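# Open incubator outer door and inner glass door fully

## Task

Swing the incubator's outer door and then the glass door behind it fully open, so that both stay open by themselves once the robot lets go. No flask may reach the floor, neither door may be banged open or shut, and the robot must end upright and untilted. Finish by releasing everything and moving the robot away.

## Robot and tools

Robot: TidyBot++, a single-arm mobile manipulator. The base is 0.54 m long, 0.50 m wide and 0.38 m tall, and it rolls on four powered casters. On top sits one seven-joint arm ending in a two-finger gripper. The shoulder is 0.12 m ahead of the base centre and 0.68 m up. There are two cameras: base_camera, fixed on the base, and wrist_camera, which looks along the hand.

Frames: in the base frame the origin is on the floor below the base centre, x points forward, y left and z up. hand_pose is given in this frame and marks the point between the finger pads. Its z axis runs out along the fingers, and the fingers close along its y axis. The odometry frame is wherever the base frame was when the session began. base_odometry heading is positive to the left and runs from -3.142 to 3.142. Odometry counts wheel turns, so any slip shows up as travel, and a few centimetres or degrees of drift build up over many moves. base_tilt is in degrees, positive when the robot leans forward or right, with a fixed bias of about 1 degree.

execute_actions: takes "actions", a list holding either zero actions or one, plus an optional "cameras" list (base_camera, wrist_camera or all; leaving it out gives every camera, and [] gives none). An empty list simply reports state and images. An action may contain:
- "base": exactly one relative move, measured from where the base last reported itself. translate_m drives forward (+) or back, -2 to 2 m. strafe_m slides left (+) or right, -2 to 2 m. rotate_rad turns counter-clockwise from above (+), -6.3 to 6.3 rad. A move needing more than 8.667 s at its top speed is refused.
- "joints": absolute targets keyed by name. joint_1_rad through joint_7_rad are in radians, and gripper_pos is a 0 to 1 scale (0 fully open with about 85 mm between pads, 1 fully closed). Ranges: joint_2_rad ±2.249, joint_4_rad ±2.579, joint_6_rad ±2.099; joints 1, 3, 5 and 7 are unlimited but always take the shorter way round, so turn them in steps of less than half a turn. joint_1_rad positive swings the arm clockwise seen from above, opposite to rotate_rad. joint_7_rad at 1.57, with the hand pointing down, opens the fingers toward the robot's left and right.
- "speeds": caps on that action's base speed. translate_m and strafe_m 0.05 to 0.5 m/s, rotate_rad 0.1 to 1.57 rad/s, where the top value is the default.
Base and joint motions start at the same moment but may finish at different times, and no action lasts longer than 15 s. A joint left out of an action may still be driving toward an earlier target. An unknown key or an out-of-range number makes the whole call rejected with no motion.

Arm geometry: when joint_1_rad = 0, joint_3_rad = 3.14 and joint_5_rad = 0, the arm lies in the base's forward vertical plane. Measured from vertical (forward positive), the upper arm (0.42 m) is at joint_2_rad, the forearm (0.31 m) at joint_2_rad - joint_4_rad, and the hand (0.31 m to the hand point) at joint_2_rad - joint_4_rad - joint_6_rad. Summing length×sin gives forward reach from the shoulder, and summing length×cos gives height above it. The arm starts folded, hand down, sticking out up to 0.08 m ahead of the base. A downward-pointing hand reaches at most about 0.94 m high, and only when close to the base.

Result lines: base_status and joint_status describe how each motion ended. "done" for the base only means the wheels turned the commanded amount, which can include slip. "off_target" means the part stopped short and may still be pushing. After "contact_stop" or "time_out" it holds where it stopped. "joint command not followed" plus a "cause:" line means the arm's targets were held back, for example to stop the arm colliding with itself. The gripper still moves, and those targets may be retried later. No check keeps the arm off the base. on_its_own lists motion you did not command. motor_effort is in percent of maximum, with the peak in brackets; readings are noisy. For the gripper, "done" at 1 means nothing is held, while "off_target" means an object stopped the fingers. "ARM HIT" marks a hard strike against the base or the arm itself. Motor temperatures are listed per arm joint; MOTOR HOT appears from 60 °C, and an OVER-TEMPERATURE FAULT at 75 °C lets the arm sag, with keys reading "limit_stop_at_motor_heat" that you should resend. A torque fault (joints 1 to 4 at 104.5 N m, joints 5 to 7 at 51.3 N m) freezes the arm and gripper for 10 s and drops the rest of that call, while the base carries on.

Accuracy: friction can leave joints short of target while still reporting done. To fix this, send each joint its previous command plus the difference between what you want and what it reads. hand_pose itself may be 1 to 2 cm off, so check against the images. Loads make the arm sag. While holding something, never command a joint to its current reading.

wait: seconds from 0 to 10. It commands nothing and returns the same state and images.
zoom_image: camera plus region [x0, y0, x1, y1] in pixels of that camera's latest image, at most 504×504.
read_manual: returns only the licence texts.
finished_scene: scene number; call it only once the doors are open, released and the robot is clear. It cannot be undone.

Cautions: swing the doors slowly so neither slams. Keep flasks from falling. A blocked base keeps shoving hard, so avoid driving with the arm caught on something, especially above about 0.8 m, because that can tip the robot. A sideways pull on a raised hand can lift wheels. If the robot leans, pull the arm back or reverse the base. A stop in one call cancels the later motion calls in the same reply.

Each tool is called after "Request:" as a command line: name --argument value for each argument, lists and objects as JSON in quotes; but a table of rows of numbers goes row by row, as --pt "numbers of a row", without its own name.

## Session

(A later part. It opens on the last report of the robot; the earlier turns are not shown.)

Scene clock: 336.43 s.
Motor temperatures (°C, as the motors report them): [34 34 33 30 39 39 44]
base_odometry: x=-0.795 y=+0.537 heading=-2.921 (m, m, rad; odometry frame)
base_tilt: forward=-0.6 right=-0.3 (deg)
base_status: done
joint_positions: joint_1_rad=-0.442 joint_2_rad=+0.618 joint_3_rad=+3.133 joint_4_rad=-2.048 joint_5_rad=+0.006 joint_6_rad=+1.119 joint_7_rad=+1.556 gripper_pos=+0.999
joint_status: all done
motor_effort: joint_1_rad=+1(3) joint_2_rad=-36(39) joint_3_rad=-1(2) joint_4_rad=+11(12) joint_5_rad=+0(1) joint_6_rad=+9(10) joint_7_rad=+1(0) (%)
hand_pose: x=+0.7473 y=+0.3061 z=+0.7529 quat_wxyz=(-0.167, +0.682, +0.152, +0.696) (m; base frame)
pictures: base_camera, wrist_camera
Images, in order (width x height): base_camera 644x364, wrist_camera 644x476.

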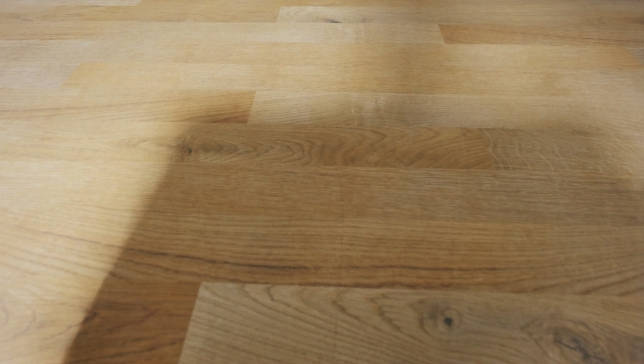

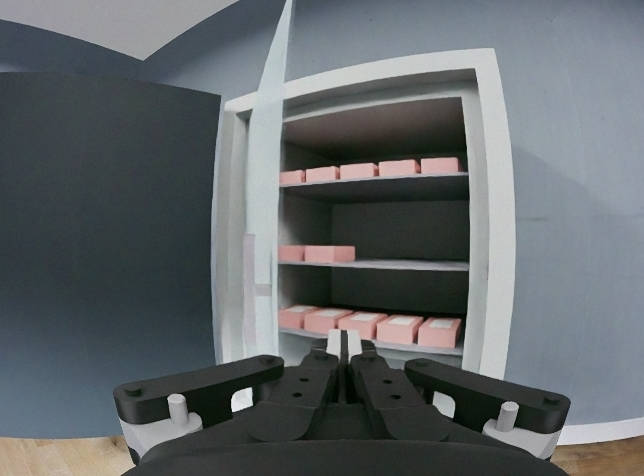

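Request:
execute_actions --actions '[{"base":{"translate_m":0.17},"speeds":{"translate_m":0.1}}]' --cameras '["wrist_camera"]'

Request:
execute_actions --actions '[{"base":{"strafe_m":0.2},"speeds":{"strafe_m":0.07}}]' --cameras '["wrist_camera"]'

Scene clock: 343.73 s.
Motor temperatures (°C, as the motors report them): [34 34 33 30 39 39 44]
base_odometry: x=-0.962 y=+0.500 heading=-2.921 (m, m, rad; odometry frame)
base_tilt: forward=-0.5 right=-0.2 (deg)
base_status: done
joint_positions: joint_1_rad=-0.444 joint_2_rad=+0.618 joint_3_rad=+3.133 joint_4_rad=-2.048 joint_5_rad=+0.006 joint_6_rad=+1.119 joint_7_rad=+1.556 gripper_pos=+0.999
joint_status: not commanded
motor_effort: joint_1_rad=+1(2) joint_2_rad=-36(38) joint_3_rad=-1(2) joint_4_rad=+11(12) joint_5_rad=+0(1) joint_6_rad=+9(9) joint_7_rad=+1(1) (%)
hand_pose: x=+0.7467 y=+0.3073 z=+0.7529 quat_wxyz=(-0.168, +0.682, +0.152, +0.696) (m; base frame)
pictures: wrist_camera
Images, in order (width x height): wrist_camera 644x476.

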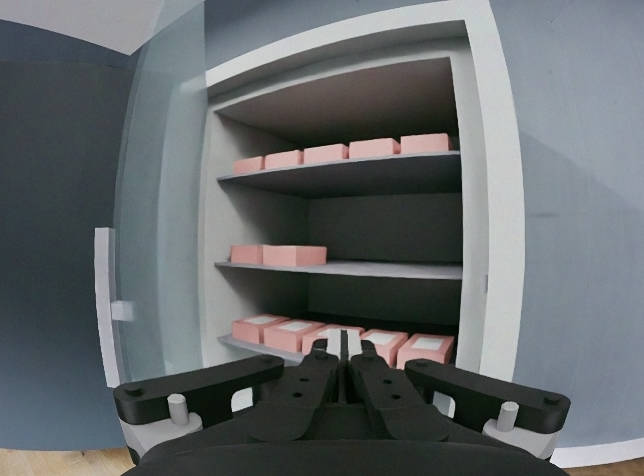

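Scene clock: 347.07 s.
Motor temperatures (°C, as the motors report them): [34 34 33 30 39 39 44]
base_odometry: x=-0.918 y=+0.305 heading=-2.921 (m, m, rad; odometry frame)
base_tilt: forward=-0.6 right=-0.2 (deg)
base_status: done
joint_positions: joint_1_rad=-0.349 joint_2_rad=+0.594 joint_3_rad=+3.207 joint_4_rad=-2.087 joint_5_rad=-0.066 joint_6_rad=+1.119 joint_7_rad=+1.556 gripper_pos=+0.999
joint_status: not commanded
motor_effort: joint_1_rad=-18(21) joint_2_rad=-29(37) joint_3_rad=-15(17) joint_4_rad=+20(22) joint_5_rad=+12(13) joint_6_rad=+8(9) joint_7_rad=+0(0) (%)
hand_pose: x=+0.7801 y=+0.1859 z=+0.7528 quat_wxyz=(-0.086, +0.698, +0.080, +0.706) (m; base frame)
pictures: wrist_camera
Images, in order (width x height): wrist_camera 644x476.

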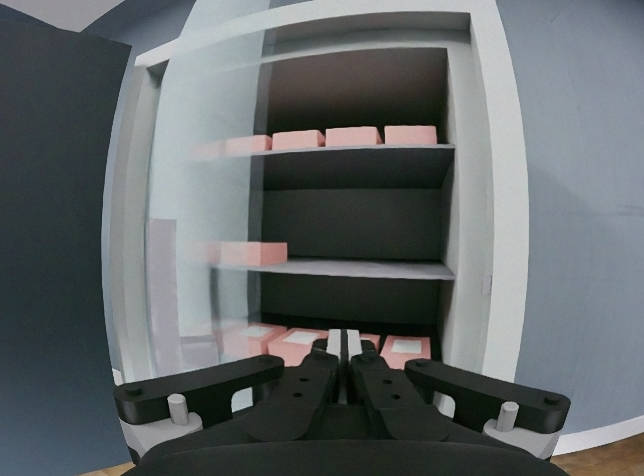

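Request:
execute_actions --actions '[{"base":{"strafe_m":-0.15},"speeds":{"strafe_m":0.07}}]' --cameras '["wrist_camera"]'

Scene clock: 355.80 s.
Motor temperatures (°C, as the motors report them): [34 34 33 30 39 39 44]
base_odometry: x=-0.951 y=+0.451 heading=-2.922 (m, m, rad; odometry frame)
base_tilt: forward=-0.6 right=-0.2 (deg)
base_status: done
joint_positions: joint_1_rad=-0.447 joint_2_rad=+0.605 joint_3_rad=+3.161 joint_4_rad=-2.071 joint_5_rad=-0.020 joint_6_rad=+1.119 joint_7_rad=+1.556 gripper_pos=+0.999
joint_status: not commanded
motor_effort: joint_1_rad=+1(17) joint_2_rad=-36(36) joint_3_rad=+0(16) joint_4_rad=+11(21) joint_5_rad=+0(12) joint_6_rad=+9(9) joint_7_rad=+0(0) (%)
hand_pose: x=+0.7492 y=+0.2855 z=+0.7510 quat_wxyz=(-0.150, +0.688, +0.140, +0.696) (m; base frame)
pictures: wrist_camera
Images, in order (width x height): wrist_camera 644x476.

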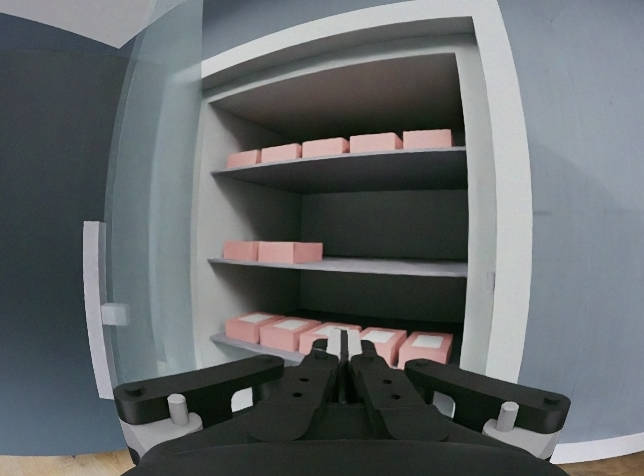

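Request:
execute_actions --actions '[{"base":{"translate_m":0.08},"joints":{"joint_7_rad":0.0},"speeds":{"translate_m":0.1}}]' --cameras '[]'

Request:
execute_actions --actions '[{"base":{"strafe_m":0.2},"speeds":{"strafe_m":0.07}}]' --cameras '["wrist_camera"]'

Scene clock: 375.53 s.
Motor temperatures (°C, as the motors report them): [34 34 33 30 39 39 44]
base_odometry: x=-1.029 y=+0.434 heading=-2.922 (m, m, rad; odometry frame)
base_tilt: forward=-0.5 right=-0.3 (deg)
base_status: done
joint_positions: joint_1_rad=-0.447 joint_2_rad=+0.609 joint_3_rad=+3.161 joint_4_rad=-2.069 joint_5_rad=-0.020 joint_6_rad=+1.119 joint_7_rad=+0.014 gripper_pos=+0.999
joint_status: all done
motor_effort: joint_1_rad=+0(2) joint_2_rad=-36(37) joint_3_rad=+0(1) joint_4_rad=+11(12) joint_5_rad=+1(1) joint_6_rad=+9(10) joint_7_rad=+0(1) (%)
hand_pose: x=+0.7498 y=+0.2860 z=+0.7497 quat_wxyz=(-0.592, +0.591, -0.380, +0.394) (m; base frame)
pictures: none
No camera images: the call's "cameras" was empty. Leave "cameras" out to get every camera's image.

Scene clock: 378.90 s.
Motor temperatures (°C, as the motors report them): [34 34 33 30 39 39 44]
base_odometry: x=-0.986 y=+0.238 heading=-2.922 (m, m, rad; odometry frame)
base_tilt: forward=-0.5 right=-0.3 (deg)
base_status: done
joint_positions: joint_1_rad=-0.449 joint_2_rad=+0.609 joint_3_rad=+3.160 joint_4_rad=-2.069 joint_5_rad=-0.020 joint_6_rad=+1.119 joint_7_rad=+0.014 gripper_pos=+0.999
joint_status: not commanded
motor_effort: joint_1_rad=+1(4) joint_2_rad=-36(37) joint_3_rad=-1(4) joint_4_rad=+11(12) joint_5_rad=+0(2) joint_6_rad=+9(10) joint_7_rad=+0(1) (%)
hand_pose: x=+0.7490 y=+0.2879 z=+0.7497 quat_wxyz=(-0.593, +0.592, -0.379, +0.393) (m; base frame)
pictures: wrist_camera
Images, in order (width x height): wrist_camera 644x476.

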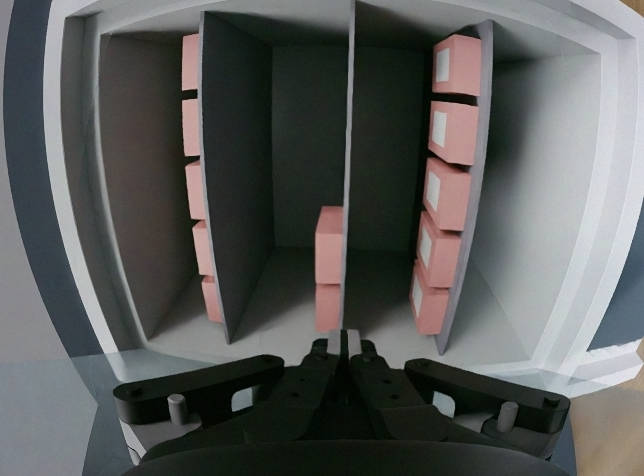

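Request:
execute_actions --actions '[{"base":{"strafe_m":0.15},"speeds":{"strafe_m":0.07}}]' --cameras '["wrist_camera"]'

Scene clock: 385.50 s.
Motor temperatures (°C, as the motors report them): [34 34 33 30 39 39 44]
base_odometry: x=-0.953 y=+0.091 heading=-2.922 (m, m, rad; odometry frame)
base_tilt: forward=-0.6 right=-0.3 (deg)
base_status: done
joint_positions: joint_1_rad=-0.449 joint_2_rad=+0.620 joint_3_rad=+3.159 joint_4_rad=-2.039 joint_5_rad=-0.005 joint_6_rad=+1.119 joint_7_rad=+0.014 gripper_pos=+0.999
joint_status: not commanded
motor_effort: joint_1_rad=+1(3) joint_2_rad=-36(39) joint_3_rad=-1(4) joint_4_rad=+11(28) joint_5_rad=+0(2) joint_6_rad=+8(10) joint_7_rad=+0(1) (%)
hand_pose: x=+0.7549 y=+0.2965 z=+0.7551 quat_wxyz=(-0.600, +0.590, -0.369, +0.394) (m; base frame)
pictures: wrist_camera
Images, in order (width x height): wrist_camera 644x476.

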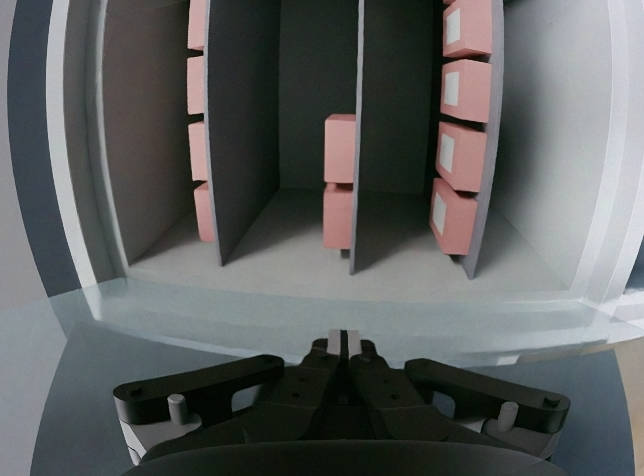

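Request:
execute_actions --actions '[{"base":{"strafe_m":0.12},"speeds":{"strafe_m":0.06}}]' --cameras '[]'

Request:
execute_actions --actions '[{"base":{"translate_m":-0.12},"speeds":{"translate_m":0.07}}]' --cameras '["wrist_camera"]'

Scene clock: 394.17 s.
Motor temperatures (°C, as the motors report them): [34 34 33 30 39 39 44]
base_odometry: x=-0.927 y=-0.026 heading=-2.922 (m, m, rad; odometry frame)
base_tilt: forward=-0.5 right=-0.3 (deg)
base_status: done
joint_positions: joint_1_rad=-0.447 joint_2_rad=+0.620 joint_3_rad=+3.159 joint_4_rad=-2.039 joint_5_rad=-0.005 joint_6_rad=+1.119 joint_7_rad=+0.014 gripper_pos=+0.999
joint_status: not commanded
motor_effort: joint_1_rad=+0(3) joint_2_rad=-36(38) joint_3_rad=-1(5) joint_4_rad=+11(12) joint_5_rad=+0(3) joint_6_rad=+9(10) joint_7_rad=+1(1) (%)
hand_pose: x=+0.7555 y=+0.2952 z=+0.7551 quat_wxyz=(-0.600, +0.590, -0.370, +0.394) (m; base frame)
pictures: none
No camera images: the call's "cameras" was empty. Leave "cameras" out to get every camera's image.

Scene clock: 396.37 s.
Motor temperatures (°C, as the motors report them): [34 34 33 30 39 39 44]
base_odometry: x=-0.810 y=+0.000 heading=-2.922 (m, m, rad; odometry frame)
base_tilt: forward=-0.5 right=-0.2 (deg)
base_status: done
joint_positions: joint_1_rad=-0.447 joint_2_rad=+0.620 joint_3_rad=+3.159 joint_4_rad=-2.039 joint_5_rad=-0.005 joint_6_rad=+1.119 joint_7_rad=+0.014 gripper_pos=+0.999
joint_status: not commanded
motor_effort: joint_1_rad=+1(3) joint_2_rad=-36(39) joint_3_rad=-1(2) joint_4_rad=+11(12) joint_5_rad=+0(1) joint_6_rad=+9(9) joint_7_rad=+0(1) (%)
hand_pose: x=+0.7555 y=+0.2952 z=+0.7550 quat_wxyz=(-0.600, +0.590, -0.370, +0.394) (m; base frame)
pictures: wrist_camera
Images, in order (width x height): wrist_camera 644x476.

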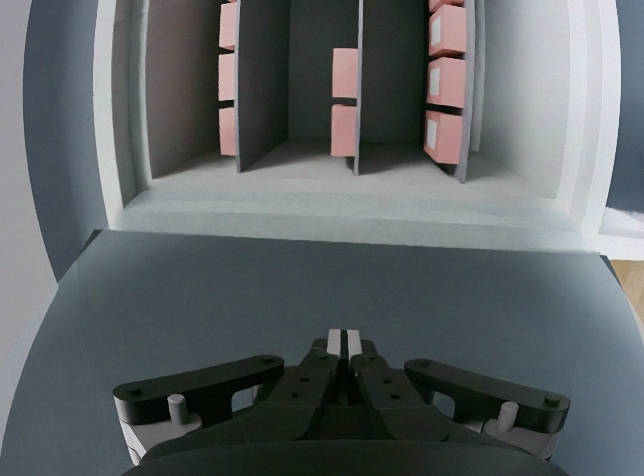

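Request:
execute_actions --actions '[{"base":{"strafe_m":0.15},"speeds":{"strafe_m":0.05}}]' --cameras '["wrist_camera"]'

Scene clock: 404.10 s.
Motor temperatures (°C, as the motors report them): [34 34 33 30 39 39 44]
base_odometry: x=-0.777 y=-0.146 heading=-2.922 (m, m, rad; odometry frame)
base_tilt: forward=-0.5 right=-0.3 (deg)
base_status: done
joint_positions: joint_1_rad=-0.387 joint_2_rad=+0.620 joint_3_rad=+3.175 joint_4_rad=-2.050 joint_5_rad=-0.043 joint_6_rad=+1.119 joint_7_rad=+0.014 gripper_pos=+0.999
joint_status: not commanded
motor_effort: joint_1_rad=-12(14) joint_2_rad=-35(37) joint_3_rad=-11(13) joint_4_rad=+14(16) joint_5_rad=+9(10) joint_6_rad=+9(9) joint_7_rad=+0(1) (%)
hand_pose: x=+0.7761 y=+0.2370 z=+0.7501 quat_wxyz=(-0.576, +0.571, -0.406, +0.422) (m; base frame)
pictures: wrist_camera
Images, in order (width x height): wrist_camera 644x476.

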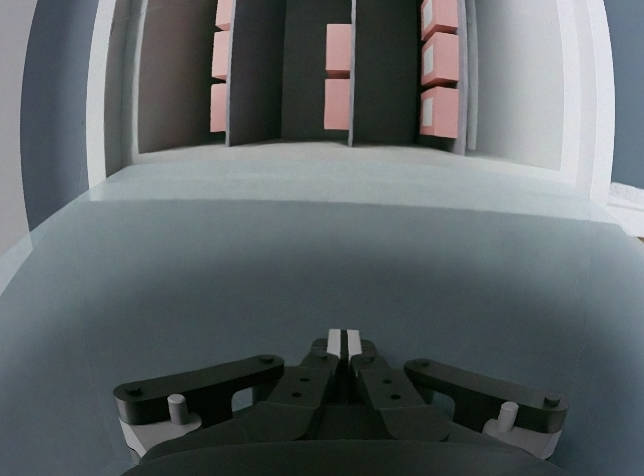

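Request:
execute_actions --actions '[{"base":{"translate_m":-0.12},"speeds":{"translate_m":0.06}}]' --cameras '[]'

Request:
execute_actions --actions '[{"base":{"strafe_m":0.08},"speeds":{"strafe_m":0.05}}]' --cameras '["wrist_camera"]'

Scene clock: 410.97 s.
Motor temperatures (°C, as the motors report them): [34 34 33 30 39 39 44]
base_odometry: x=-0.659 y=-0.120 heading=-2.922 (m, m, rad; odometry frame)
base_tilt: forward=-0.5 right=-0.2 (deg)
base_status: done
joint_positions: joint_1_rad=-0.424 joint_2_rad=+0.620 joint_3_rad=+3.175 joint_4_rad=-2.050 joint_5_rad=-0.035 joint_6_rad=+1.119 joint_7_rad=+0.014 gripper_pos=+0.999
joint_status: not commanded
motor_effort: joint_1_rad=-3(11) joint_2_rad=-36(40) joint_3_rad=-4(11) joint_4_rad=+12(12) joint_5_rad=+3(9) joint_6_rad=+9(10) joint_7_rad=+0(0) (%)
hand_pose: x=+0.7660 y=+0.2635 z=+0.7501 quat_wxyz=(-0.585, +0.580, -0.392, +0.410) (m; base frame)
pictures: none
No camera images: the call's "cameras" was empty. Leave "cameras" out to get every camera's image.

Scene clock: 413.00 s.
Motor temperatures (°C, as the motors report them): [34 34 33 30 39 39 44]
base_odometry: x=-0.642 y=-0.198 heading=-2.923 (m, m, rad; odometry frame)
base_tilt: forward=-0.5 right=-0.3 (deg)
base_status: done
joint_positions: joint_1_rad=-0.349 joint_2_rad=+0.620 joint_3_rad=+3.207 joint_4_rad=-2.060 joint_5_rad=-0.079 joint_6_rad=+1.119 joint_7_rad=+0.014 gripper_pos=+0.999
joint_status: not commanded
motor_effort: joint_1_rad=-20(21) joint_2_rad=-33(36) joint_3_rad=-16(18) joint_4_rad=+16(18) joint_5_rad=+14(15) joint_6_rad=+8(10) joint_7_rad=+1(1) (%)
hand_pose: x=+0.7897 y=+0.1851 z=+0.7464 quat_wxyz=(-0.553, +0.553, -0.433, +0.448) (m; base frame)
pictures: wrist_camera
Images, in order (width x height): wrist_camera 644x476.

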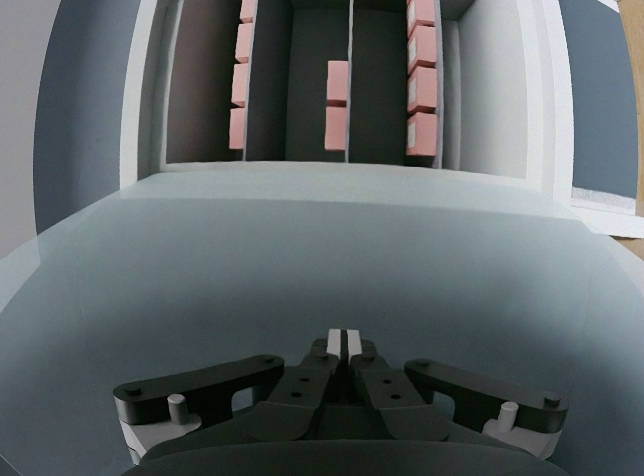

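Stop reached. Back off.

Request:
execute_actions --actions '[{"base":{"strafe_m":-0.25},"speeds":{"strafe_m":0.1}}]' --cameras '[]'

Request:
execute_actions --actions '[{"base":{"translate_m":-0.5},"joints":{"joint_7_rad":1.57}}]' --cameras '["wrist_camera"]'

Scene clock: 424.63 s.
Motor temperatures (°C, as the motors report them): [34 34 33 30 39 39 44]
base_odometry: x=-0.696 y=+0.046 heading=-2.923 (m, m, rad; odometry frame)
base_tilt: forward=-0.5 right=-0.3 (deg)
base_status: done
joint_positions: joint_1_rad=-0.447 joint_2_rad=+0.620 joint_3_rad=+3.161 joint_4_rad=-2.060 joint_5_rad=-0.020 joint_6_rad=+1.119 joint_7_rad=+0.014 gripper_pos=+0.999
joint_status: not commanded
motor_effort: joint_1_rad=+1(19) joint_2_rad=-36(36) joint_3_rad=+0(16) joint_4_rad=+10(15) joint_5_rad=+0(13) joint_6_rad=+9(9) joint_7_rad=+0(0) (%)
hand_pose: x=+0.7529 y=+0.2876 z=+0.7461 quat_wxyz=(-0.592, +0.592, -0.380, +0.394) (m; base frame)
pictures: none
No camera images: the call's "cameras" was empty. Leave "cameras" out to get every camera's image.

Scene clock: 427.00 s.
Motor temperatures (°C, as the motors report them): [34 34 33 30 39 39 44]
base_odometry: x=-0.208 y=+0.155 heading=-2.922 (m, m, rad; odometry frame)
base_tilt: forward=-0.5 right=-0.3 (deg)
base_status: done
joint_positions: joint_1_rad=-0.448 joint_2_rad=+0.621 joint_3_rad=+3.160 joint_4_rad=-2.059 joint_5_rad=-0.020 joint_6_rad=+1.119 joint_7_rad=+1.556 gripper_pos=+0.999
joint_status: all done
motor_effort: joint_1_rad=+0(0) joint_2_rad=-37(41) joint_3_rad=+0(3) joint_4_rad=+12(13) joint_5_rad=+0(1) joint_6_rad=+9(10) joint_7_rad=+1(1) (%)
hand_pose: x=+0.7523 y=+0.2891 z=+0.7459 quat_wxyz=(-0.151, +0.689, +0.141, +0.695) (m; base frame)
pictures: wrist_camera
Images, in order (width x height): wrist_camera 644x476.

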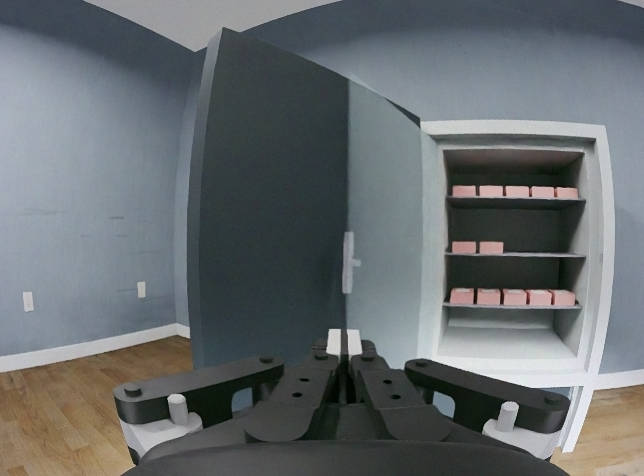

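Request:
finished_scene --scene 2

The scene is finished: the task was done.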